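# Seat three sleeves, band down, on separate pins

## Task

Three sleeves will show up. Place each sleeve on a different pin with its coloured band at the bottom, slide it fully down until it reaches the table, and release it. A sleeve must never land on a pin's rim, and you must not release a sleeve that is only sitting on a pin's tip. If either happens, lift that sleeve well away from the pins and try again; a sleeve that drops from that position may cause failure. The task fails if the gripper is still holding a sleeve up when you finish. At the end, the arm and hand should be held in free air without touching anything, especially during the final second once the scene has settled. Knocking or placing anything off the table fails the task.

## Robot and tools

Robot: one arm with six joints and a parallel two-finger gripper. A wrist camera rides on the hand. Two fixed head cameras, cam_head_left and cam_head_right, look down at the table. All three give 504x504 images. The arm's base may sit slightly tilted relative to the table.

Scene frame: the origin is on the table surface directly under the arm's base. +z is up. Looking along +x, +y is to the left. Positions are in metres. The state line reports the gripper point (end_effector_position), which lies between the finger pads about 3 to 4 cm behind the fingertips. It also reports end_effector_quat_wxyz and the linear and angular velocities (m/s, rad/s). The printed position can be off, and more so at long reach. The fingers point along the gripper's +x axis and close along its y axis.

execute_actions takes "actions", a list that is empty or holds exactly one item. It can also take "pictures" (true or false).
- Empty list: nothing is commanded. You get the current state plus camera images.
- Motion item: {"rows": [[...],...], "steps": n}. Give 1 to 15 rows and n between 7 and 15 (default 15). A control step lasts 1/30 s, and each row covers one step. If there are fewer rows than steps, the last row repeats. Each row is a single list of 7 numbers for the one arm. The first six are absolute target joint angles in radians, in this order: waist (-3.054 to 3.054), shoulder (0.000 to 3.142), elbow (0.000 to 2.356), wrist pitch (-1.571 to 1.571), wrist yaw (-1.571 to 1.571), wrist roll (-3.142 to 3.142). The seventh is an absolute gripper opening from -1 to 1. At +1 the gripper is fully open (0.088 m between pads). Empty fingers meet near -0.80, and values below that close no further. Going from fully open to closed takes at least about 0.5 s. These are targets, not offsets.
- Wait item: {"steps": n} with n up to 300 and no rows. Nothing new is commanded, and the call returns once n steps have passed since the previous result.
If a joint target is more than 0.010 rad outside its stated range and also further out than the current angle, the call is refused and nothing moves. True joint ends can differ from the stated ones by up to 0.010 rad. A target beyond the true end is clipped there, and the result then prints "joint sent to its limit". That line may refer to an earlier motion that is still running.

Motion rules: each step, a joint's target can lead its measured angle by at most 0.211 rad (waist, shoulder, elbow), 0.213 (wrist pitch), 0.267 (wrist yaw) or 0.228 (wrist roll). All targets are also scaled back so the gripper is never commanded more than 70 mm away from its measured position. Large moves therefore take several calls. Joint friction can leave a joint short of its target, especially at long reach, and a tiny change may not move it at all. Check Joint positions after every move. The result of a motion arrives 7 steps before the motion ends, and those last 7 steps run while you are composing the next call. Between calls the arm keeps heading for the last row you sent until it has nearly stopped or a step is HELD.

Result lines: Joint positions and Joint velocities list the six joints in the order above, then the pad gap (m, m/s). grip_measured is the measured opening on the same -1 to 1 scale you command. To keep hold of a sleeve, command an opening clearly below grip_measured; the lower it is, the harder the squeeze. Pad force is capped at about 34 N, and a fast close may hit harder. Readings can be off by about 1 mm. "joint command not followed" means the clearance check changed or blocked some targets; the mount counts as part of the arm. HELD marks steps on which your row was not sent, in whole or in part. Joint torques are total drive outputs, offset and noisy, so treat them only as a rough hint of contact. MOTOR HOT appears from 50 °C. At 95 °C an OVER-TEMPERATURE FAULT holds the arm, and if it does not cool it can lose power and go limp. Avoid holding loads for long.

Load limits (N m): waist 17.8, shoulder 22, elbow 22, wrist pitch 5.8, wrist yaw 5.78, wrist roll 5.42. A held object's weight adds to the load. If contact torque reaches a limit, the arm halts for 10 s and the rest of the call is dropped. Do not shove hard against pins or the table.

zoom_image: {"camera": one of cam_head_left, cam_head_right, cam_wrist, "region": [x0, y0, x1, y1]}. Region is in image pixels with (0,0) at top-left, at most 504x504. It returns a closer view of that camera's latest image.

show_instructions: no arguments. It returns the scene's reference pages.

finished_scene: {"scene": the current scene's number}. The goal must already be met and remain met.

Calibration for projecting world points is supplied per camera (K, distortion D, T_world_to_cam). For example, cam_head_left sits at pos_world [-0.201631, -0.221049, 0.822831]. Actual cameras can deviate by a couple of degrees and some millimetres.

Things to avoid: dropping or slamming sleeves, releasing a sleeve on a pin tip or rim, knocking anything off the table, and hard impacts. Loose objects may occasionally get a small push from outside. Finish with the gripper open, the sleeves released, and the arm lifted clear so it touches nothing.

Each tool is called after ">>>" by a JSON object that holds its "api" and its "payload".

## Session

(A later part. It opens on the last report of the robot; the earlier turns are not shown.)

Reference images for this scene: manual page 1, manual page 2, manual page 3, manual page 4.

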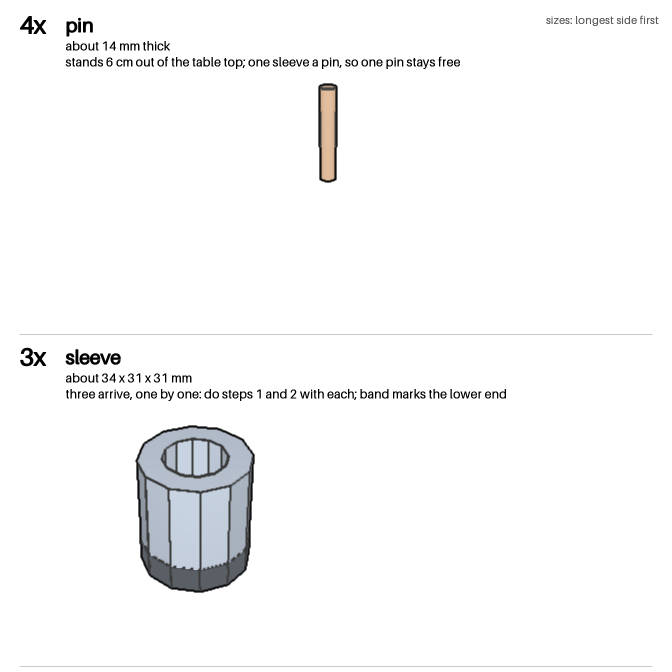

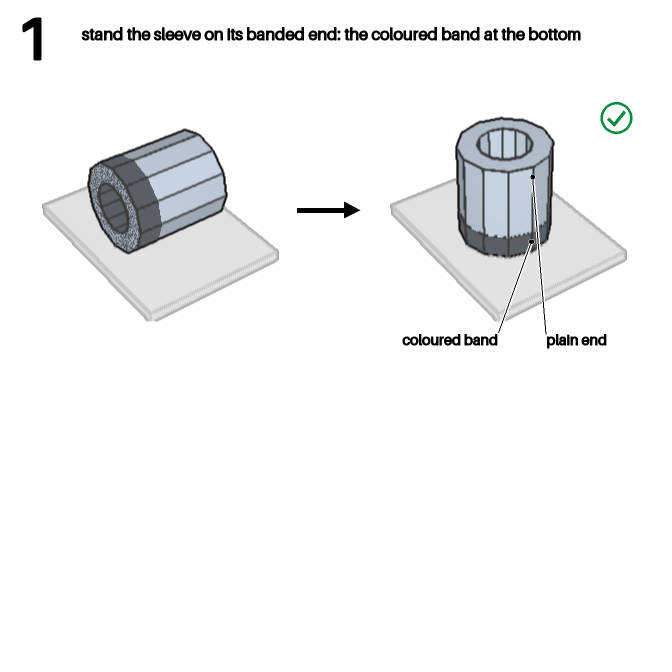

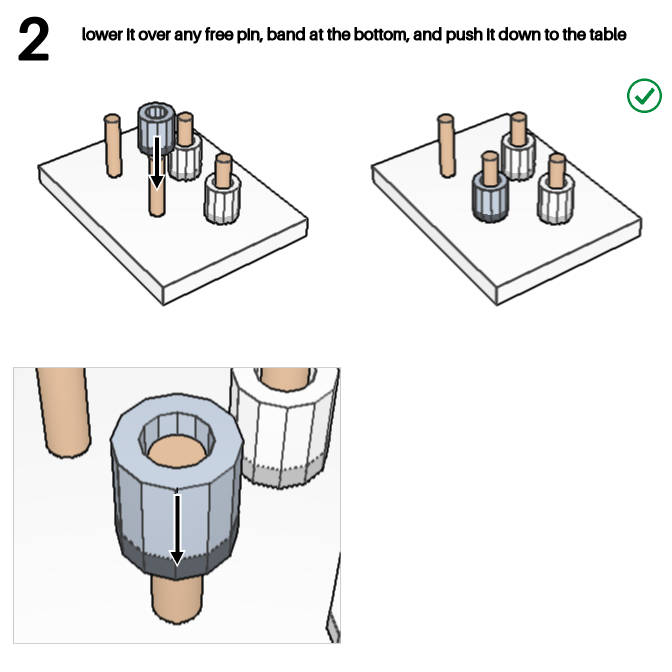

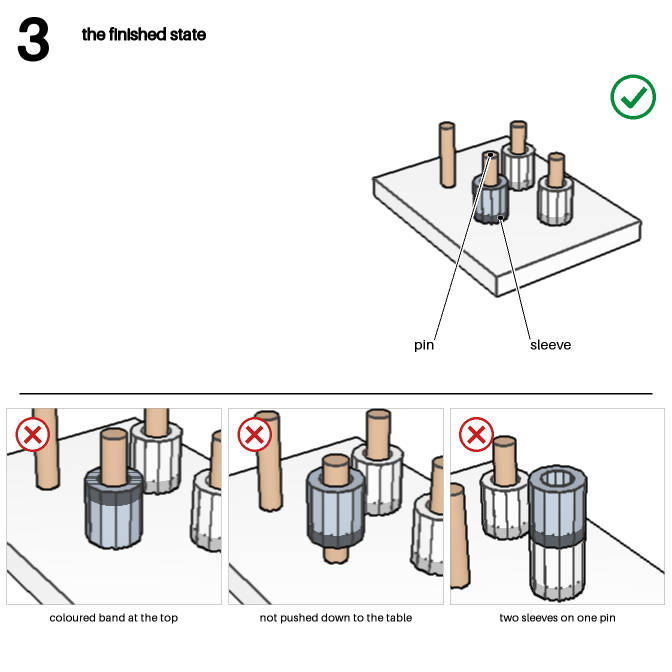

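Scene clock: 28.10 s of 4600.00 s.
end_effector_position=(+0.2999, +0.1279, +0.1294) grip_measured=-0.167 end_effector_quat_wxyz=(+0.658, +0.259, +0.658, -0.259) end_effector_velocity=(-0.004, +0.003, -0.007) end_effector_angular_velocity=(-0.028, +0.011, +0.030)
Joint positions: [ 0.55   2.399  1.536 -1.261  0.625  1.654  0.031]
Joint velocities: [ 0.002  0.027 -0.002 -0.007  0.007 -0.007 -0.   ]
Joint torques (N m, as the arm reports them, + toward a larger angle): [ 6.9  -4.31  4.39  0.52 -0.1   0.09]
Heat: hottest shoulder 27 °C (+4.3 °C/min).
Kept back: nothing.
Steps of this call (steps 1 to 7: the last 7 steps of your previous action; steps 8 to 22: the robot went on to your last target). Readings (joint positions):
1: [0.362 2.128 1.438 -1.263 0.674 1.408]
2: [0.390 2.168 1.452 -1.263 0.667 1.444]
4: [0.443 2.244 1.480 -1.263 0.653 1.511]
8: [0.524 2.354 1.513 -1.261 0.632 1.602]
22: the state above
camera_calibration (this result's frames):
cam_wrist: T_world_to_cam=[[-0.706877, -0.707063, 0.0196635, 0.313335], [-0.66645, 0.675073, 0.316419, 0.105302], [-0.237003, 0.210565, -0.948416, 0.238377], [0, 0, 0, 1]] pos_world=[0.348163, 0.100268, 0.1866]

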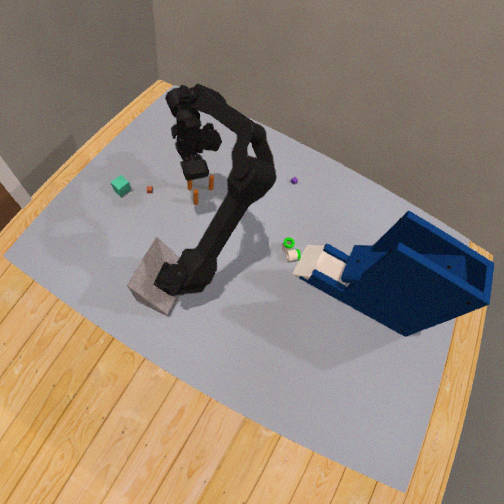

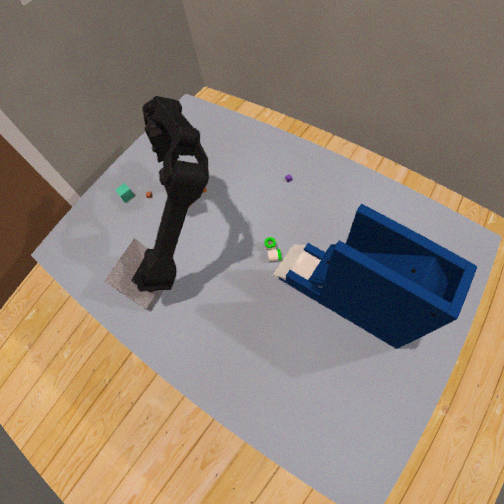

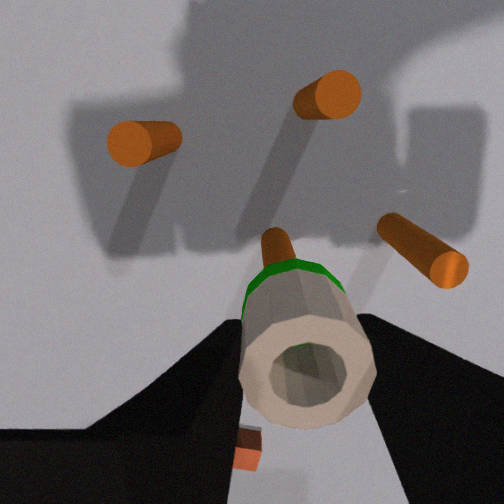

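>>> {"api": "execute_actions", "payload": {"actions": [{"rows":[[0.546,2.415,1.522,-1.252,0.627,1.649,-0.46],[0.544,2.415,1.517,-1.246,0.628,1.647,-0.46],[0.542,2.415,1.511,-1.239,0.629,1.644,-0.46],[0.5395,2.415,1.505,-1.232,0.630,1.642,-0.46],[0.537,2.415,1.499,-1.225,0.632,1.639,-0.46],[0.534,2.4155,1.493,-1.217,0.633,1.636,-0.46],[0.5315,2.4155,1.488,-1.210,0.634,1.634,-0.46],[0.5293,2.4155,1.4835,-1.205,0.635,1.632,-0.46]],"steps":8}]}}

>>> {"api": "execute_actions", "payload": {"actions": [{"steps":20}], "pictures": true}}

>>> {"api": "zoom_image", "payload": {"camera": "cam_wrist", "region": [64, 50, 504, 330]}}

Scene clock: 31.13 s of 4600.00 s.
end_effector_position=(+0.2996, +0.1285, +0.1292) grip_measured=-0.167 end_effector_quat_wxyz=(+0.658, +0.259, +0.658, -0.259) end_effector_velocity=(-0.003, -0.000, -0.000) end_effector_angular_velocity=(+0.009, +0.023, +0.010)
Joint positions: [ 0.551  2.4    1.536 -1.261  0.625  1.655  0.031]
Joint velocities: [-0.002 -0.002 -0.002 -0.007 -0.022 -0.007  0.   ]
Joint torques (N m, as the arm reports them, + toward a larger angle): [ 6.46 -4.17  2.73  0.69 -0.01 -0.02]
Heat: hottest waist 27 °C (+3.9 °C/min).
Steps of this call (steps 1 to 15: the robot went on to your last target; steps 16 to 90: nothing new was sent; step 91: the first step of this action). Readings (joint positions):
91: the state above

Scene clock: 31.80 s of 4600.00 s.
end_effector_position=(+0.2985, +0.1294, +0.1164) grip_measured=-0.167 end_effector_quat_wxyz=(+0.657, +0.258, +0.659, -0.259) end_effector_velocity=(+0.000, -0.001, -0.001) end_effector_angular_velocity=(-0.003, -0.005, +0.019)
Joint positions: [ 0.534  2.403  1.496 -1.208  0.632  1.636  0.031]
Joint velocities: [-0.002 -0.002 -0.007  0.007  0.007 -0.022 -0.   ]
Joint torques (N m, as the arm reports them, + toward a larger angle): [ 6.3  -4.35  1.89  0.62  0.17 -0.18]
Heat: hottest waist 27 °C (+3.8 °C/min).
Kept back: nothing.
Steps of this call (steps 1 to 7: the last 7 steps of your previous action; steps 8 to 20: the robot went on to your last target). Readings (joint positions):
1: [0.551 2.400 1.536 -1.260 0.625 1.655]
2: [0.551 2.400 1.536 -1.255 0.625 1.655]
4: [0.550 2.400 1.531 -1.245 0.625 1.652]
8: [0.542 2.401 1.510 -1.223 0.629 1.642]
20: the state above
camera_calibration (this result's frames):
cam_wrist: T_world_to_cam=[[-0.705647, -0.708244, 0.021277, 0.313287], [-0.666875, 0.673978, 0.317855, 0.107604], [-0.239459, 0.210104, -0.947901, 0.226161], [0, 0, 0, 1]] pos_world=[0.346985, 0.101844, 0.17351]

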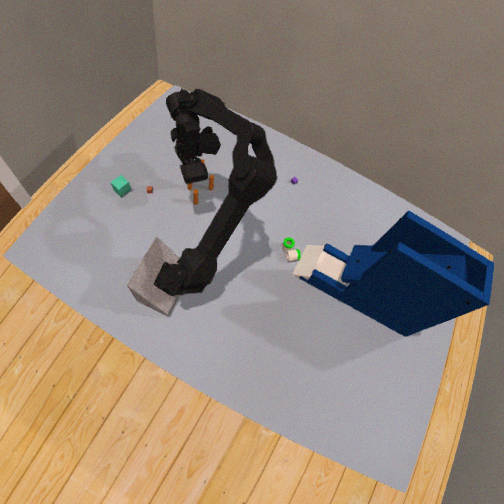

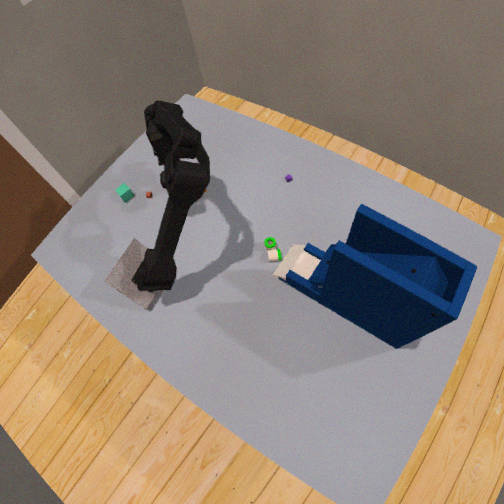

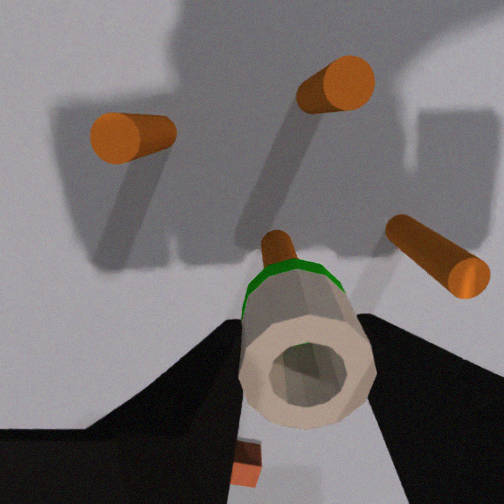

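Region (64, 50, 504, 330) of cam_wrist's 504x504 image, scaled by 1.145, with more detail than that image has; it fills the top 321 rows of this view, and the rest is white.

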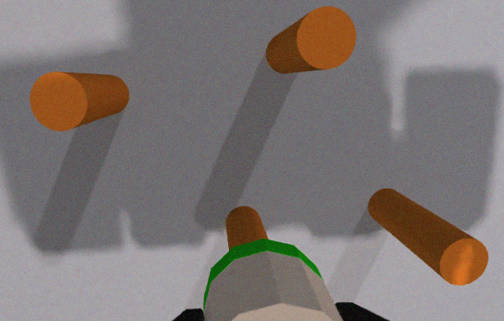

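>>> {"api": "execute_actions", "payload": {"actions": [{"rows":[[0.5275,2.4157,1.480,-1.200,0.636,1.630,-0.46],[0.5257,2.416,1.4767,-1.1955,0.637,1.628,-0.46],[0.524,2.416,1.4733,-1.191,0.638,1.626,-0.46],[0.522,2.4163,1.470,-1.186,0.639,1.624,-0.46],[0.5203,2.4165,1.4666,-1.1813,0.640,1.622,-0.46],[0.5185,2.4167,1.4633,-1.1766,0.6405,1.620,-0.46],[0.5167,2.417,1.460,-1.172,0.6415,1.6185,-0.46],[0.515,2.4172,1.4566,-1.167,0.6425,1.6165,-0.46],[0.513,2.4175,1.4533,-1.1624,0.6435,1.6145,-0.46],[0.5112,2.4178,1.450,-1.1577,0.6445,1.6125,-0.46],[0.5094,2.418,1.4467,-1.153,0.645,1.6105,-0.46],[0.5076,2.4183,1.4434,-1.148,0.646,1.609,-0.46],[0.5058,2.4186,1.440,-1.1435,0.647,1.607,-0.46],[0.504,2.419,1.437,-1.139,0.648,1.605,-0.46],[0.5022,2.4192,1.4337,-1.134,0.649,1.603,-0.46]],"steps":15}]}}

>>> {"api": "execute_actions", "payload": {"actions": [{"steps":13}], "pictures": true}}

Scene clock: 33.07 s of 4600.00 s.
end_effector_position=(+0.2986, +0.1298, +0.1114) grip_measured=-0.167 end_effector_quat_wxyz=(+0.658, +0.258, +0.659, -0.258) end_effector_velocity=(-0.000, -0.008, -0.033) end_effector_angular_velocity=(-0.020, +0.010, -0.013)
Joint positions: [ 0.527  2.403  1.479 -1.185  0.637  1.626  0.031]
Joint velocities: [-0.061 -0.002 -0.1    0.11   0.037 -0.037  0.   ]
Joint torques (N m, as the arm reports them, + toward a larger angle): [ 6.08 -4.22  1.83  0.63  0.15 -0.2 ]
Heat: hottest waist 27 °C (+3.6 °C/min).
Steps of this call (steps 1 to 15: the robot went on to your last target; steps 16 to 30: nothing new was sent; steps 31 to 38: the first 8 steps of this action). Readings (joint positions):
31: [0.534 2.403 1.495 -1.207 0.632 1.636]
32: [0.534 2.403 1.494 -1.205 0.633 1.635]
34: [0.533 2.403 1.491 -1.200 0.634 1.633]
38: the state above

Scene clock: 33.50 s of 4600.00 s.
end_effector_position=(+0.2985, +0.1291, +0.1002) grip_measured=-0.167 end_effector_quat_wxyz=(+0.657, +0.258, +0.659, -0.259) end_effector_velocity=(-0.000, -0.002, -0.004) end_effector_angular_velocity=(-0.001, -0.004, -0.017)
Joint positions: [ 0.507  2.405  1.447 -1.14   0.645  1.608  0.031]
Joint velocities: [-0.007 -0.007 -0.022  0.022  0.007  0.007 -0.   ]
Joint torques (N m, as the arm reports them, + toward a larger angle): [ 6.21 -4.27  1.89  0.59  0.12 -0.21]
Heat: hottest waist 28 °C (+5.4 °C/min).
Kept back: nothing.
Steps of this call (steps 1 to 7: the last 7 steps of your previous action; steps 8 to 13: the robot went on to your last target). Readings (joint positions):
1: [0.525 2.403 1.476 -1.180 0.638 1.625]
2: [0.523 2.403 1.473 -1.176 0.638 1.623]
4: [0.519 2.403 1.467 -1.167 0.640 1.619]
8: [0.512 2.404 1.454 -1.149 0.644 1.612]
13: the state above
camera_calibration (this result's frames):
cam_wrist: T_world_to_cam=[[-0.705876, -0.708015, 0.0212986, 0.313451], [-0.666629, 0.674179, 0.317943, 0.112835], [-0.239467, 0.21023, -0.947871, 0.21077], [0, 0, 0, 1]] pos_world=[0.346949, 0.101547, 0.157232]

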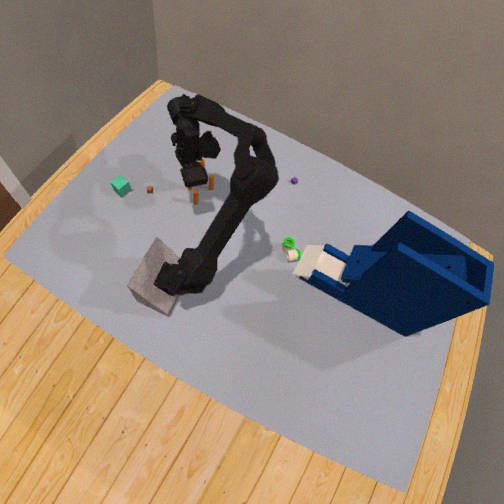

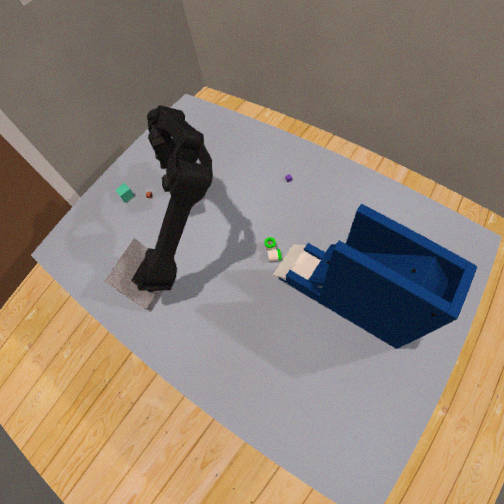

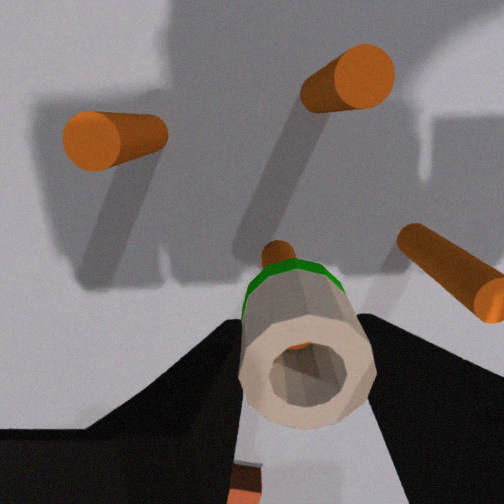

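>>> {"api": "execute_actions", "payload": {"actions": [{"rows":[[0.499,2.420,1.428,-1.1256,0.6506,1.599,-0.46],[0.4957,2.4206,1.4226,-1.117,0.652,1.596,-0.46],[0.4924,2.4214,1.4171,-1.109,0.654,1.592,-0.46],[0.4891,2.4221,1.4117,-1.1004,0.6554,1.589,-0.46],[0.4858,2.4229,1.4065,-1.092,0.657,1.585,-0.46],[0.4824,2.4238,1.4013,-1.0836,0.6586,1.581,-0.46],[0.4791,2.4247,1.3961,-1.075,0.660,1.577,-0.46],[0.4757,2.4257,1.391,-1.067,0.662,1.574,-0.46],[0.4724,2.4266,1.386,-1.0584,0.6634,1.570,-0.46],[0.469,2.4276,1.381,-1.050,0.665,1.566,-0.46],[0.4656,2.4287,1.376,-1.0415,0.6666,1.562,-0.46],[0.4622,2.4298,1.3712,-1.033,0.668,1.558,-0.46],[0.4588,2.431,1.3663,-1.0246,0.670,1.555,-0.46],[0.4553,2.4322,1.3615,-1.016,0.6714,1.551,-0.46],[0.4519,2.4334,1.3567,-1.0076,0.673,1.547,-0.46]],"steps":15}]}}

>>> {"api": "execute_actions", "payload": {"actions": [{"rows":[[0.4484,2.4347,1.352,-0.999,0.6746,1.543,-0.46],[0.4449,2.436,1.3475,-0.9906,0.676,1.539,-0.46],[0.4414,2.4375,1.343,-0.982,0.678,1.535,-0.46],[0.4379,2.4389,1.3385,-0.9735,0.6794,1.531,-0.46],[0.4348,2.4401,1.3346,-0.966,0.681,1.5275,-0.46],[0.4323,2.4412,1.3315,-0.960,0.682,1.5245,-0.46],[0.4302,2.4422,1.329,-0.955,0.683,1.522,-0.46],[0.4284,2.443,1.327,-0.9507,0.684,1.520,-0.46],[0.4267,2.4437,1.325,-0.9467,0.6847,1.518,-0.46],[0.425,2.4445,1.323,-0.9427,0.6855,1.5165,-0.46],[0.4233,2.4452,1.321,-0.9387,0.6863,1.5145,-0.46],[0.4216,2.446,1.319,-0.9347,0.687,1.5125,-0.46],[0.42,2.4467,1.317,-0.9307,0.688,1.511,-0.46],[0.4183,2.4475,1.315,-0.9267,0.6887,1.509,-0.46],[0.4166,2.4482,1.313,-0.9226,0.6895,1.507,-0.46]],"steps":15}]}}

>>> {"api": "execute_actions", "payload": {"actions": [{"steps":14}], "pictures": true}}

Scene clock: 34.73 s of 4600.00 s.
end_effector_position=(+0.2989, +0.1295, +0.0907) grip_measured=-0.167 end_effector_quat_wxyz=(+0.658, +0.259, +0.658, -0.258) end_effector_velocity=(-0.002, -0.003, -0.057) end_effector_angular_velocity=(-0.007, +0.023, +0.001)
Joint positions: [ 0.492  2.408  1.419 -1.095  0.654  1.589  0.031]
Joint velocities: [-0.1    0.027 -0.144  0.212  0.037 -0.095  0.   ]
Joint torques (N m, as the arm reports them, + toward a larger angle): [ 6.22 -4.09  1.91  0.62  0.13 -0.15]
Heat: hottest waist 28 °C (+5.2 °C/min).
Steps of this call (steps 1 to 29: the robot went on to your last target; steps 30 to 37: the first 8 steps of this action). Readings (joint positions):
30: [0.507 2.406 1.445 -1.136 0.646 1.606]
31: [0.507 2.406 1.443 -1.132 0.647 1.605]
33: [0.504 2.406 1.437 -1.122 0.649 1.601]
37: the state above

Scene clock: 35.23 s of 4600.00 s.
end_effector_position=(+0.2988, +0.1294, +0.0617) grip_measured=-0.167 end_effector_quat_wxyz=(+0.657, +0.259, +0.659, -0.258) end_effector_velocity=(-0.003, -0.005, -0.049) end_effector_angular_velocity=(-0.017, +0.024, +0.016)
Joint positions: [ 0.442  2.425  1.349 -0.976  0.677  1.534  0.031]
Joint velocities: [-0.09   0.037 -0.105  0.168  0.037 -0.095  0.   ]
Joint torques (N m, as the arm reports them, + toward a larger angle): [ 6.57 -4.34  1.52  0.62  0.13 -0.12]
Heat: hottest waist 28 °C (+5.1 °C/min).
Steps of this call (steps 1 to 7: the last 7 steps of your previous action; steps 8 to 15: the first 8 steps of this action). Readings (joint positions):
8: [0.465 2.416 1.380 -1.031 0.666 1.560]
9: [0.462 2.418 1.375 -1.022 0.668 1.556]
11: [0.455 2.420 1.366 -1.005 0.671 1.548]
15: the state above

Scene clock: 35.70 s of 4600.00 s.
end_effector_position=(+0.2990, +0.1297, +0.0518) grip_measured=-0.167 end_effector_quat_wxyz=(+0.658, +0.259, +0.659, -0.257) end_effector_velocity=(-0.003, -0.002, +0.000) end_effector_angular_velocity=(+0.001, +0.011, +0.025)
Joint positions: [ 0.425  2.433  1.327 -0.93   0.685  1.512  0.031]
Joint velocities: [-0.002 -0.007 -0.007 -0.007 -0.007 -0.022 -0.   ]
Joint torques (N m, as the arm reports them, + toward a larger angle): [ 6.11 -4.08  1.33  0.79  0.16 -0.15]
Heat: hottest waist 28 °C (+5.0 °C/min).
Kept back: nothing.
Steps of this call (steps 1 to 7: the last 7 steps of your previous action; steps 8 to 14: the robot went on to your last target). Readings (joint positions):
1: [0.439 2.426 1.346 -0.970 0.678 1.532]
2: [0.437 2.428 1.343 -0.964 0.679 1.529]
4: [0.433 2.429 1.338 -0.954 0.681 1.524]
8: [0.426 2.432 1.330 -0.937 0.684 1.516]
14: the state above
camera_calibration (this result's frames):
cam_wrist: T_world_to_cam=[[-0.705124, -0.708878, 0.0171102, 0.315344], [-0.668402, 0.672532, 0.31771, 0.128884], [-0.236725, 0.212588, -0.948034, 0.163798], [0, 0, 0, 1]] pos_world=[0.347278, 0.10204, 0.108943]

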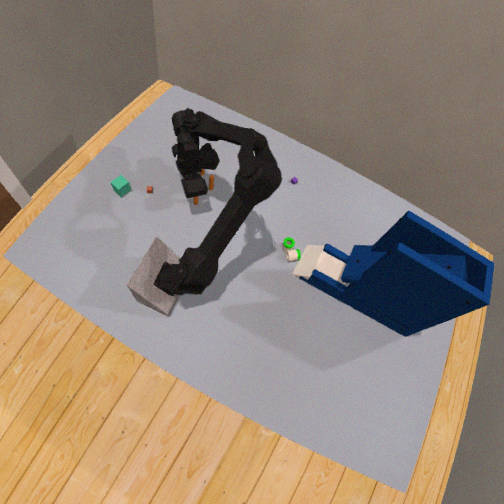

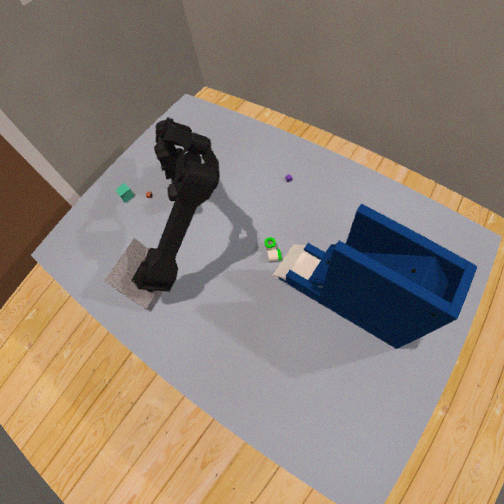

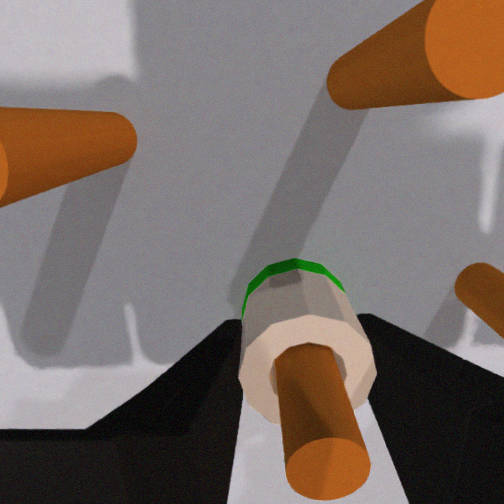

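>>> {"api": "execute_actions", "payload": {"actions": [{"rows":[[0.421,2.440,1.322,-0.928,0.686,1.510,-0.40],[0.424,2.435,1.327,-0.930,0.685,1.512,-0.33],[0.425,2.433,1.329,-0.930,0.685,1.512,-0.26],[0.425,2.433,1.329,-0.930,0.685,1.512,-0.20],[0.425,2.433,1.329,-0.930,0.685,1.512,-0.15],[0.425,2.433,1.329,-0.930,0.685,1.512,-0.11],[0.425,2.433,1.329,-0.930,0.685,1.512,-0.08],[0.425,2.433,1.329,-0.930,0.685,1.512,-0.05]],"steps":8}]}}

>>> {"api": "execute_actions", "payload": {"actions": [{"steps":12}]}}

Scene clock: 36.43 s of 4600.00 s.
end_effector_position=(+0.2990, +0.1299, +0.0517) grip_measured=-0.167 end_effector_quat_wxyz=(+0.658, +0.259, +0.658, -0.257) end_effector_velocity=(-0.003, -0.004, -0.001) end_effector_angular_velocity=(-0.007, +0.023, +0.002)
Joint positions: [ 0.425  2.433  1.326 -0.929  0.685  1.511  0.031]
Joint velocities: [-0.007 -0.002 -0.002 -0.022 -0.007  0.007 -0.   ]
Joint torques (N m, as the arm reports them, + toward a larger angle): [ 6.3  -4.57  1.98  0.72  0.14 -0.12]
Heat: hottest waist 28 °C (+4.9 °C/min).
Steps of this call (steps 1 to 21: the robot went on to your last target; step 22: the first step of this action). Readings (joint positions):
22: the state above

Scene clock: 36.83 s of 4600.00 s.
end_effector_position=(+0.2991, +0.1299, +0.0517) grip_measured=-0.084 end_effector_quat_wxyz=(+0.659, +0.259, +0.658, -0.257) end_effector_velocity=(-0.003, -0.001, -0.001) end_effector_angular_velocity=(+0.011, +0.025, +0.007)
Joint positions: [ 0.425  2.433  1.326 -0.929  0.686  1.511  0.035]
Joint velocities: [-0.007 -0.002 -0.002 -0.007 -0.022 -0.007  0.013]
Joint torques (N m, as the arm reports them, + toward a larger angle): [ 6.74 -5.53  3.07  0.39  0.    0.02]
Heat: hottest waist 28 °C (+4.9 °C/min).
Kept back: nothing.
Steps of this call (steps 1 to 7: the last 7 steps of your previous action; steps 8 to 12: the robot went on to your last target). Readings (joint positions):
1: [0.425 2.433 1.326 -0.929 0.685 1.511]
2: [0.425 2.433 1.326 -0.929 0.686 1.511]
4: [0.425 2.433 1.326 -0.929 0.686 1.511]
8: [0.425 2.433 1.326 -0.929 0.686 1.511]
12: the state above

>>> {"api": "execute_actions", "payload": {"actions": [{"rows":[[0.428,2.424,1.337,-0.937,0.682,1.518,-0.05],[0.432,2.422,1.343,-0.948,0.680,1.523,-0.05],[0.438,2.419,1.351,-0.963,0.677,1.530,-0.05],[0.446,2.416,1.361,-0.982,0.674,1.539,-0.05],[0.455,2.412,1.373,-1.004,0.670,1.549,-0.05],[0.465,2.408,1.387,-1.028,0.665,1.560,-0.05],[0.476,2.404,1.402,-1.055,0.660,1.572,-0.05],[0.487,2.401,1.418,-1.082,0.655,1.585,-0.05],[0.498,2.398,1.436,-1.110,0.650,1.597,-0.05],[0.508,2.394,1.454,-1.137,0.645,1.609,-0.05],[0.516,2.387,1.470,-1.160,0.639,1.619,-0.03],[0.520,2.375,1.483,-1.178,0.632,1.628,-0.01],[0.519,2.357,1.491,-1.190,0.624,1.636,0.01],[0.511,2.333,1.493,-1.195,0.614,1.643,0.03],[0.495,2.303,1.489,-1.193,0.602,1.649,0.05]],"steps":15}]}}

>>> {"api": "execute_actions", "payload": {"actions": [{"rows":[[0.470,2.267,1.479,-1.185,0.588,1.654,0.07],[0.437,2.227,1.465,-1.174,0.573,1.658,0.08],[0.398,2.185,1.449,-1.162,0.558,1.663,0.08],[0.358,2.143,1.432,-1.150,0.542,1.667,0.08],[0.318,2.101,1.416,-1.137,0.527,1.672,0.08],[0.278,2.059,1.399,-1.125,0.511,1.676,0.08],[0.238,2.017,1.383,-1.113,0.495,1.681,0.08],[0.198,1.975,1.366,-1.101,0.480,1.685,0.08],[0.158,1.933,1.350,-1.088,0.464,1.690,0.08],[0.118,1.891,1.333,-1.076,0.449,1.694,0.08],[0.078,1.849,1.317,-1.064,0.433,1.699,0.08],[0.038,1.807,1.300,-1.052,0.417,1.703,0.08],[-0.002,1.765,1.284,-1.039,0.402,1.708,0.08],[-0.042,1.723,1.267,-1.027,0.386,1.712,0.08],[-0.082,1.681,1.251,-1.015,0.371,1.717,0.08]],"steps":15}]}}

>>> {"api": "execute_actions", "payload": {"actions": [{"rows":[[-0.122,1.639,1.234,-1.003,0.355,1.721,0.08],[-0.162,1.597,1.218,-0.990,0.339,1.726,0.08],[-0.202,1.555,1.201,-0.978,0.324,1.730,0.08],[-0.242,1.513,1.185,-0.966,0.308,1.735,0.08],[-0.282,1.471,1.168,-0.954,0.293,1.740,0.08],[-0.322,1.429,1.151,-0.941,0.277,1.744,0.08],[-0.362,1.387,1.135,-0.929,0.262,1.749,0.08],[-0.402,1.345,1.118,-0.917,0.246,1.753,0.08],[-0.440,1.306,1.103,-0.905,0.231,1.758,0.08],[-0.474,1.270,1.089,-0.895,0.218,1.762,0.08],[-0.503,1.240,1.077,-0.886,0.207,1.765,0.08],[-0.527,1.215,1.067,-0.879,0.198,1.768,0.08],[-0.546,1.196,1.059,-0.873,0.190,1.770,0.08],[-0.559,1.182,1.054,-0.869,0.185,1.771,0.08],[-0.566,1.175,1.051,-0.8667,0.1826,1.772,0.08]],"steps":15}]}}

>>> {"api": "execute_actions", "payload": {"actions": [{"steps":21}], "pictures": true}}

Scene clock: 41.87 s of 4600.00 s.
end_effector_position=(+0.2971, +0.1293, +0.0658) grip_measured=-0.050 end_effector_quat_wxyz=(+0.656, +0.253, +0.662, -0.260) end_effector_velocity=(-0.002, +0.004, +0.142) end_effector_angular_velocity=(-0.004, +0.006, +0.022)
Joint positions: [ 0.451  2.428  1.365 -1.009  0.671  1.548  0.037]
Joint velocities: [ 0.256 -0.081  0.339 -0.608 -0.125  0.271  0.   ]
Joint torques (N m, as the arm reports them, + toward a larger angle): [ 7.1  -7.22  4.39  0.31 -0.08  0.08]
Heat: hottest waist 29 °C (+5.7 °C/min).
Steps of this call (steps 1 to 15: the robot went on to your last target; steps 16 to 143: nothing new was sent; steps 144 to 151: the first 8 steps of this action). Readings (joint positions):
144: [0.426 2.433 1.326 -0.929 0.686 1.511]
145: [0.426 2.433 1.327 -0.931 0.686 1.512]
147: [0.428 2.433 1.332 -0.947 0.683 1.519]
151: the state above

Scene clock: 42.37 s of 4600.00 s.
end_effector_position=(+0.3338, +0.0567, +0.1293) grip_measured=+0.070 end_effector_quat_wxyz=(+0.556, +0.429, +0.646, -0.299) end_effector_velocity=(+0.126, -0.445, -0.059) end_effector_angular_velocity=(+0.762, +0.451, -1.687)
Joint positions: [ 0.338  2.122  1.429 -1.133  0.533  1.664  0.042]
Joint velocities: [-1.223 -1.243 -0.354  0.242 -0.388  0.139  0.003]
Joint torques (N m, as the arm reports them, + toward a larger angle): [ 6.44 -5.31  1.26  0.57 -0.29  0.1 ]
Heat: hottest waist 29 °C (+5.7 °C/min).
Steps of this call (steps 1 to 7: the last 7 steps of your previous action; steps 8 to 15: the first 8 steps of this action). Readings (joint positions):
8: [0.510 2.360 1.459 -1.156 0.622 1.624]
9: [0.505 2.336 1.461 -1.160 0.610 1.631]
11: [0.473 2.278 1.460 -1.161 0.585 1.643]
15: the state above

Scene clock: 42.87 s of 4600.00 s.
end_effector_position=(+0.3168, -0.1483, +0.0909) grip_measured=+0.080 end_effector_quat_wxyz=(+0.284, +0.714, +0.477, -0.426) end_effector_velocity=(-0.168, -0.371, -0.055) end_effector_angular_velocity=(+0.267, +0.046, -1.704)
Joint positions: [-0.263  1.5    1.189 -0.96   0.304  1.734  0.043]
Joint velocities: [-1.219 -1.272 -0.505  0.344 -0.476  0.125 -0.   ]
Joint torques (N m, as the arm reports them, + toward a larger angle): [ 4.94 -4.8   1.12  0.6  -0.51  0.12]
Heat: hottest waist 30 °C (+7.0 °C/min).
Steps of this call (steps 1 to 7: the last 7 steps of your previous action; steps 8 to 15: the first 8 steps of this action). Readings (joint positions):
8: [0.015 1.794 1.305 -1.045 0.412 1.702]
9: [-0.024 1.752 1.288 -1.033 0.397 1.706]
11: [-0.102 1.669 1.256 -1.009 0.366 1.715]
15: the state above

Scene clock: 43.57 s of 4600.00 s.
end_effector_position=(+0.2657, -0.2287, +0.0845) grip_measured=+0.080 end_effector_quat_wxyz=(+0.186, +0.803, +0.322, -0.465) end_effector_velocity=(-0.001, -0.005, +0.002) end_effector_angular_velocity=(-0.001, -0.007, -0.028)
Joint positions: [-0.56   1.186  1.063 -0.87   0.186  1.768  0.043]
Joint velocities: [-0.012 -0.017 -0.002  0.007 -0.007  0.007 -0.   ]
Joint torques (N m, as the arm reports them, + toward a larger angle): [ 2.56 -4.94  1.61  0.71 -0.53  0.11]
Heat: hottest waist 29 °C (+5.5 °C/min).
Kept back: nothing.
Steps of this call (steps 1 to 7: the last 7 steps of your previous action; steps 8 to 21: the robot went on to your last target). Readings (joint positions):
1: [-0.303 1.458 1.173 -0.948 0.288 1.738]
2: [-0.342 1.417 1.157 -0.937 0.274 1.743]
4: [-0.415 1.341 1.129 -0.916 0.247 1.751]
8: [-0.514 1.234 1.089 -0.887 0.210 1.762]
21: the state above
camera_calibration (this result's frames):
cam_wrist: T_world_to_cam=[[-0.674708, 0.737233, 0.0354356, 0.358338], [0.508358, 0.429364, 0.746471, -0.0672287], [0.535108, 0.521664, -0.664474, 0.104774], [0, 0, 0, 1]] pos_world=[0.219884, -0.28997, 0.107106]

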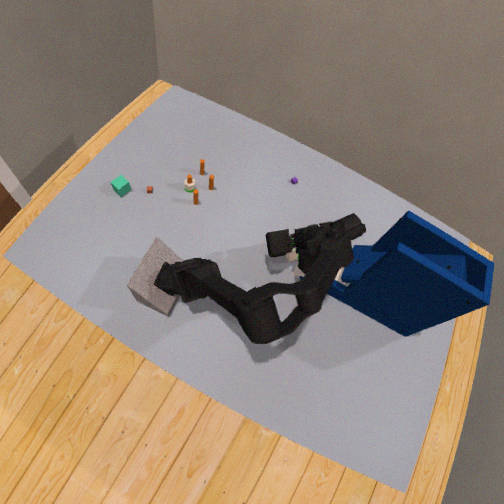

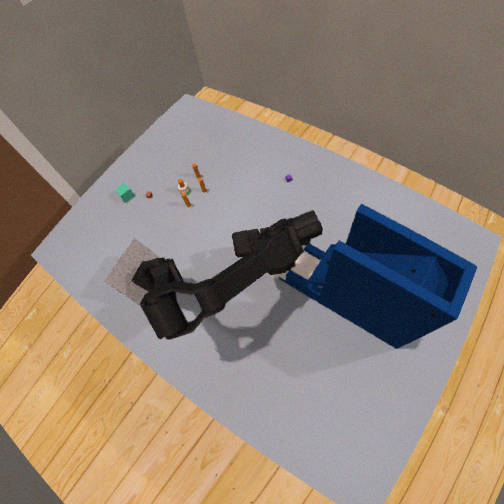

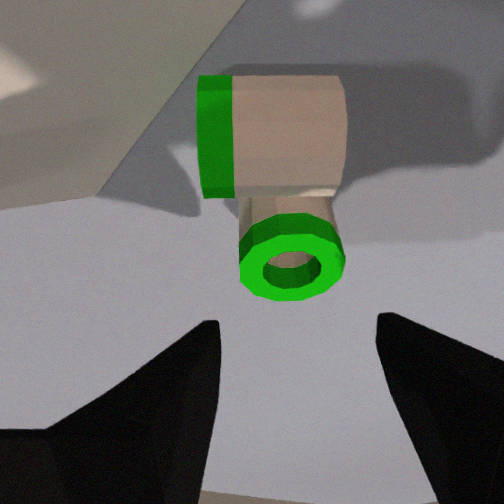

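>>> {"api": "execute_actions", "payload": {"actions": [{"rows":[[-0.568,1.198,1.049,-0.862,0.182,1.762,0.08],[-0.573,1.201,1.044,-0.854,0.179,1.757,0.08],[-0.580,1.204,1.038,-0.843,0.175,1.751,0.08],[-0.589,1.208,1.031,-0.830,0.170,1.743,0.08],[-0.599,1.212,1.023,-0.816,0.165,1.735,0.08],[-0.609,1.217,1.015,-0.802,0.159,1.726,0.08],[-0.619,1.222,1.008,-0.788,0.154,1.718,0.08],[-0.629,1.227,1.000,-0.774,0.148,1.709,0.08],[-0.639,1.232,0.993,-0.761,0.142,1.701,0.08],[-0.649,1.237,0.986,-0.747,0.137,1.693,0.08],[-0.658,1.242,0.979,-0.735,0.132,1.685,0.08],[-0.666,1.246,0.973,-0.724,0.127,1.679,0.08],[-0.673,1.250,0.968,-0.715,0.123,1.673,0.08],[-0.679,1.253,0.9644,-0.7075,0.120,1.6685,0.08]],"steps":14}]}}

>>> {"api": "execute_actions", "payload": {"actions": [{"steps":16}], "pictures": true}}

Scene clock: 44.60 s of 4600.00 s.
end_effector_position=(+0.2671, -0.2301, +0.0763) grip_measured=+0.080 end_effector_quat_wxyz=(+0.187, +0.806, +0.318, -0.463) end_effector_velocity=(+0.008, +0.004, -0.086) end_effector_angular_velocity=(+0.016, -0.011, -0.004)
Joint positions: [-0.587  1.192  1.042 -0.827  0.17   1.745  0.043]
Joint velocities: [-0.242  0.11  -0.183  0.33  -0.154 -0.198 -0.   ]
Joint torques (N m, as the arm reports them, + toward a larger angle): [ 2.42 -2.7   1.4   0.68 -0.48 -0.11]
Heat: hottest waist 29 °C (+5.4 °C/min).
Steps of this call (steps 1 to 15: the robot went on to your last target; steps 16 to 24: nothing new was sent; steps 25 to 31: the first 7 steps of this action). Readings (joint positions):
25: [-0.561 1.185 1.063 -0.869 0.185 1.768]
26: [-0.563 1.185 1.061 -0.866 0.184 1.768]
28: [-0.568 1.185 1.057 -0.856 0.181 1.763]
31: the state above

Scene clock: 45.13 s of 4600.00 s.
end_effector_position=(+0.2707, -0.2268, +0.0504) grip_measured=+0.080 end_effector_quat_wxyz=(+0.191, +0.808, +0.321, -0.456) end_effector_velocity=(+0.002, -0.001, -0.000) end_effector_angular_velocity=(-0.011, -0.021, +0.007)
Joint positions: [-0.651  1.23   0.986 -0.72   0.123  1.678  0.043]
Joint velocities: [-0.002 -0.002 -0.007  0.022 -0.007 -0.022 -0.   ]
Joint torques (N m, as the arm reports them, + toward a larger angle): [ 0.81 -2.28  0.73  1.08 -0.52 -0.33]
Heat: hottest waist 29 °C (+5.3 °C/min).
Kept back: nothing.
Steps of this call (steps 1 to 7: the last 7 steps of your previous action; steps 8 to 16: the robot went on to your last target). Readings (joint positions):
1: [-0.595 1.196 1.036 -0.816 0.166 1.738]
2: [-0.604 1.201 1.029 -0.804 0.162 1.730]
4: [-0.623 1.212 1.015 -0.780 0.152 1.715]
8: [-0.652 1.230 0.990 -0.740 0.136 1.690]
16: the state above
camera_calibration (this result's frames):
cam_wrist: T_world_to_cam=[[-0.677475, 0.735312, 0.0185447, 0.362693], [0.490358, 0.432709, 0.756513, -0.0399647], [0.548249, 0.521613, -0.653715, 0.0743803], [0, 0, 0, 1]] pos_world=[0.224534, -0.288197, 0.0721314]

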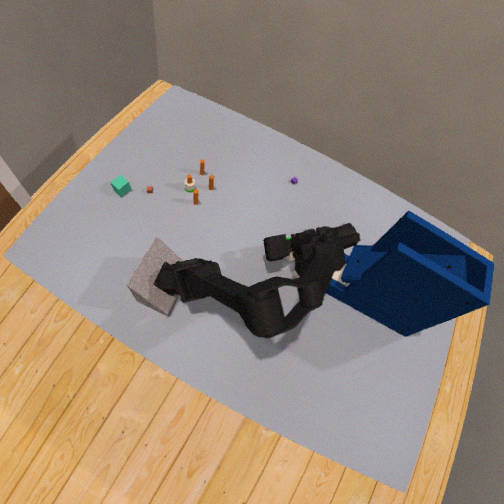

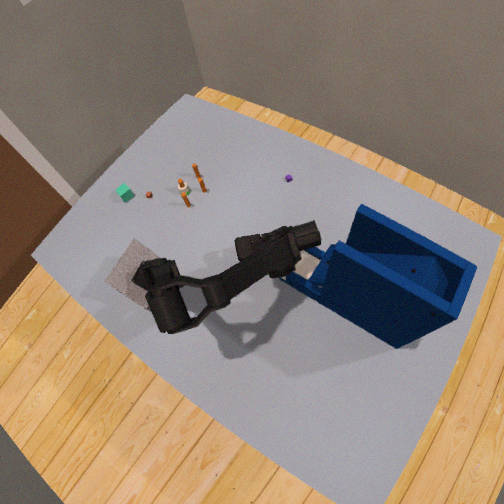

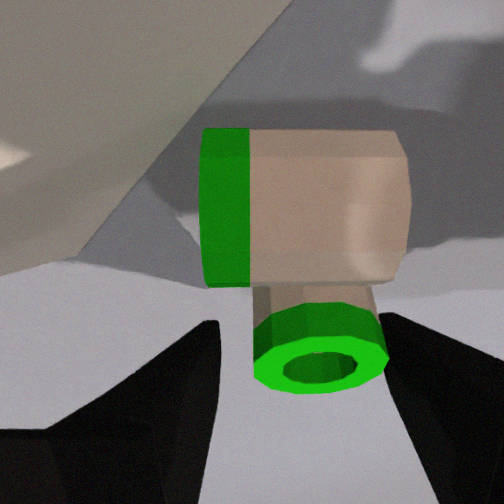

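>>> {"api": "execute_actions", "payload": {"actions": [{"rows":[[-0.648,1.222,0.996,-0.730,0.130,1.688,0.1],[-0.640,1.218,1.004,-0.745,0.138,1.698,0.1],[-0.633,1.215,1.010,-0.758,0.145,1.708,0.1],[-0.629,1.212,1.010,-0.764,0.150,1.717,0.1],[-0.627,1.206,0.996,-0.755,0.152,1.730,0.1],[-0.625,1.197,0.976,-0.740,0.155,1.750,0.1],[-0.623,1.187,0.960,-0.722,0.159,1.773,0.1],[-0.620,1.176,0.945,-0.703,0.163,1.798,0.1],[-0.618,1.165,0.929,-0.684,0.168,1.823,0.1],[-0.615,1.154,0.913,-0.665,0.172,1.849,0.1],[-0.613,1.144,0.899,-0.648,0.176,1.872,0.1],[-0.611,1.135,0.887,-0.633,0.179,1.892,0.1],[-0.609,1.128,0.877,-0.621,0.182,1.908,0.1],[-0.608,1.124,0.871,-0.614,0.1835,1.918,0.1]],"steps":14}]}}

>>> {"api": "execute_actions", "payload": {"actions": [{"steps":17}], "pictures": true}}

Scene clock: 46.97 s of 4600.00 s.
end_effector_position=(+0.2679, -0.2257, +0.0531) grip_measured=+0.097 end_effector_quat_wxyz=(+0.179, +0.806, +0.316, -0.467) end_effector_velocity=(+0.012, -0.014, +0.034) end_effector_angular_velocity=(-0.017, -0.009, -0.429)
Joint positions: [-0.639  1.222  0.987 -0.74   0.143  1.72   0.044]
Joint velocities: [ 0.105 -0.154 -0.076  0.139  0.095  0.418  0.001]
Joint torques (N m, as the arm reports them, + toward a larger angle): [ 3.42 -6.02  1.51  0.63 -0.32  0.12]
Heat: hottest waist 29 °C (+5.1 °C/min).
Steps of this call (steps 1 to 15: the robot went on to your last target; steps 16 to 48: nothing new was sent; steps 49 to 55: the first 7 steps of this action). Readings (joint positions):
49: [-0.651 1.229 0.984 -0.716 0.121 1.676]
50: [-0.649 1.229 0.985 -0.717 0.123 1.676]
52: [-0.646 1.229 0.988 -0.732 0.130 1.688]
55: the state above

Scene clock: 47.53 s of 4600.00 s.
end_effector_position=(+0.2667, -0.2243, +0.0573) grip_measured=+0.100 end_effector_quat_wxyz=(+0.128, +0.837, +0.227, -0.481) end_effector_velocity=(-0.003, +0.004, +0.000) end_effector_angular_velocity=(+0.020, +0.001, -0.030)
Joint positions: [-0.611  1.135  0.884 -0.619  0.18   1.91   0.044]
Joint velocities: [ 0.002 -0.017 -0.022  0.007 -0.007  0.037  0.   ]
Joint torques (N m, as the arm reports them, + toward a larger angle): [ 2.95 -5.    1.55  0.9  -0.25  0.1 ]
Heat: hottest waist 29 °C (+5.0 °C/min).
Kept back: nothing.
Steps of this call (steps 1 to 7: the last 7 steps of your previous action; steps 8 to 17: the robot went on to your last target). Readings (joint positions):
1: [-0.635 1.216 0.983 -0.732 0.146 1.736]
2: [-0.631 1.207 0.976 -0.722 0.150 1.754]
4: [-0.625 1.186 0.955 -0.697 0.159 1.795]
8: [-0.616 1.152 0.910 -0.649 0.172 1.868]
17: the state above
camera_calibration (this result's frames):
cam_wrist: T_world_to_cam=[[-0.484653, 0.873883, 0.0379413, 0.33653], [0.591054, 0.295205, 0.750672, -0.101651], [0.644799, 0.386241, -0.659584, 0.0239906], [0, 0, 0, 1]] pos_world=[0.207713, -0.273346, 0.0793622]

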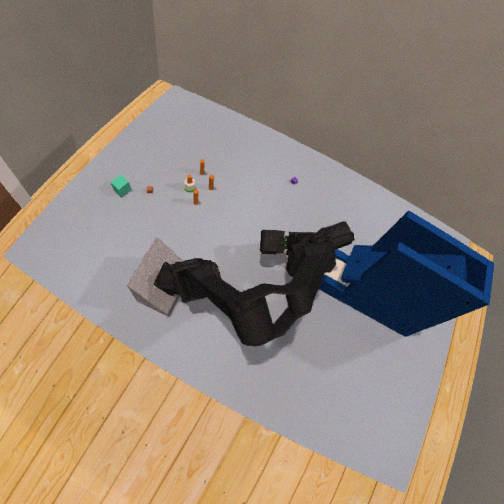

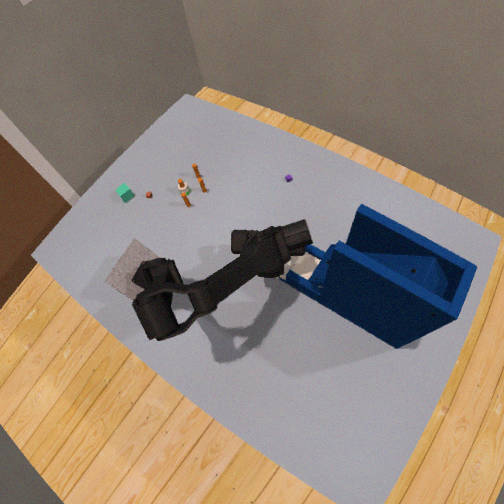

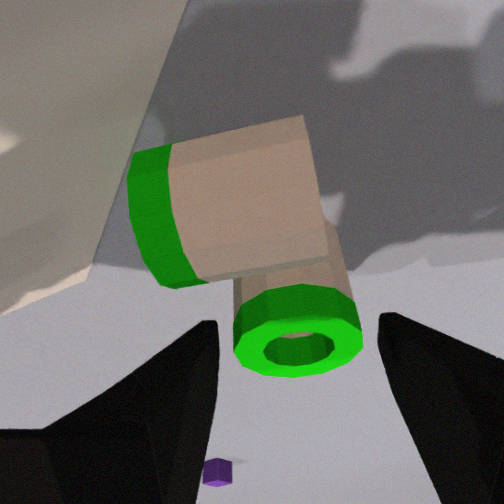

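>>> {"api": "execute_actions", "payload": {"actions": [{"rows":[[-0.619,1.146,0.870,-0.611,0.177,1.906,0.08],[-0.623,1.148,0.867,-0.606,0.175,1.903,0.08],[-0.627,1.150,0.864,-0.601,0.173,1.900,0.08],[-0.631,1.151,0.862,-0.596,0.171,1.896,0.08],[-0.635,1.153,0.859,-0.591,0.169,1.893,0.08],[-0.639,1.155,0.857,-0.586,0.166,1.890,0.08],[-0.643,1.156,0.854,-0.581,0.164,1.887,0.08],[-0.647,1.158,0.852,-0.576,0.162,1.883,0.08],[-0.651,1.160,0.849,-0.571,0.160,1.880,0.08],[-0.655,1.161,0.847,-0.566,0.158,1.877,0.08],[-0.659,1.163,0.844,-0.561,0.156,1.874,0.08]],"steps":11}]}}

>>> {"api": "execute_actions", "payload": {"actions": [{"steps":15}], "pictures": true}}

Scene clock: 48.20 s of 4600.00 s.
end_effector_position=(+0.2667, -0.2251, +0.0563) grip_measured=+0.088 end_effector_quat_wxyz=(+0.128, +0.838, +0.223, -0.481) end_effector_velocity=(-0.010, -0.005, -0.021) end_effector_angular_velocity=(-0.019, -0.001, +0.014)
Joint positions: [-0.614  1.133  0.88  -0.609  0.18   1.911  0.043]
Joint velocities: [-0.095 -0.002 -0.051  0.066 -0.051 -0.095 -0.003]
Joint torques (N m, as the arm reports them, + toward a larger angle): [ 2.41 -2.59  1.49  0.84 -0.49 -0.15]
Heat: hottest waist 29 °C (+5.0 °C/min).
Steps of this call (steps 1 to 15: the robot went on to your last target; step 16: nothing new was sent; steps 17 to 20: the first 4 steps of this action). Readings (joint positions):
17: [-0.610 1.133 0.882 -0.616 0.180 1.915]
18: [-0.611 1.133 0.882 -0.615 0.180 1.915]
20: the state above

Scene clock: 48.70 s of 4600.00 s.
end_effector_position=(+0.2652, -0.2257, +0.0437) grip_measured=+0.080 end_effector_quat_wxyz=(+0.129, +0.836, +0.224, -0.483) end_effector_velocity=(+0.003, -0.002, -0.001) end_effector_angular_velocity=(-0.003, -0.023, +0.004)
Joint positions: [-0.653  1.151  0.856 -0.566  0.159  1.879  0.043]
Joint velocities: [-0.012  0.002 -0.002  0.022 -0.022 -0.022 -0.   ]
Joint torques (N m, as the arm reports them, + toward a larger angle): [ 2.29 -2.84  1.59  0.85 -0.5  -0.16]
Heat: hottest waist 29 °C (+4.9 °C/min).
Kept back: nothing.
Steps of this call (steps 1 to 7: the last 7 steps of your previous action; steps 8 to 15: the robot went on to your last target). Readings (joint positions):
1: [-0.618 1.134 0.878 -0.606 0.178 1.908]
2: [-0.621 1.135 0.876 -0.602 0.176 1.905]
4: [-0.629 1.138 0.872 -0.594 0.172 1.898]
8: [-0.645 1.146 0.862 -0.576 0.164 1.886]
15: the state above
camera_calibration (this result's frames):
cam_wrist: T_world_to_cam=[[-0.480274, 0.876459, 0.0340083, 0.337096], [0.59495, 0.297036, 0.746863, -0.0906094], [0.644493, 0.378932, -0.664108, 0.0151446], [0, 0, 0, 1]] pos_world=[0.206046, -0.274275, 0.0662664]

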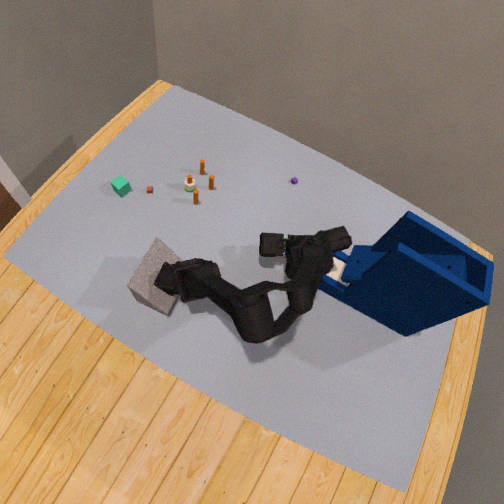

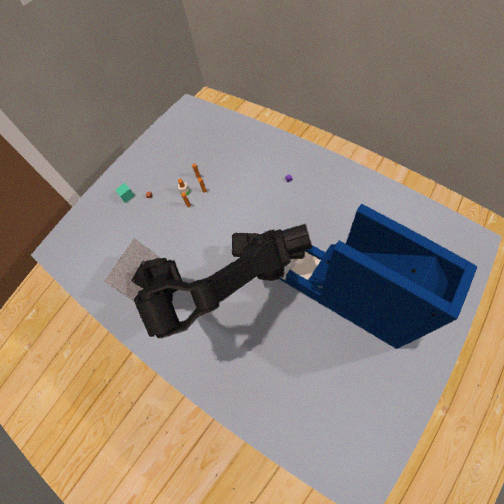

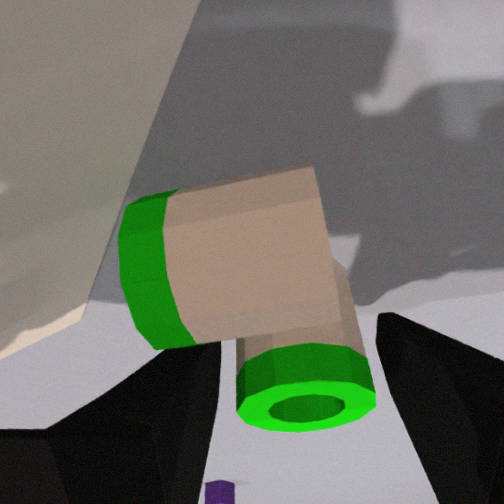

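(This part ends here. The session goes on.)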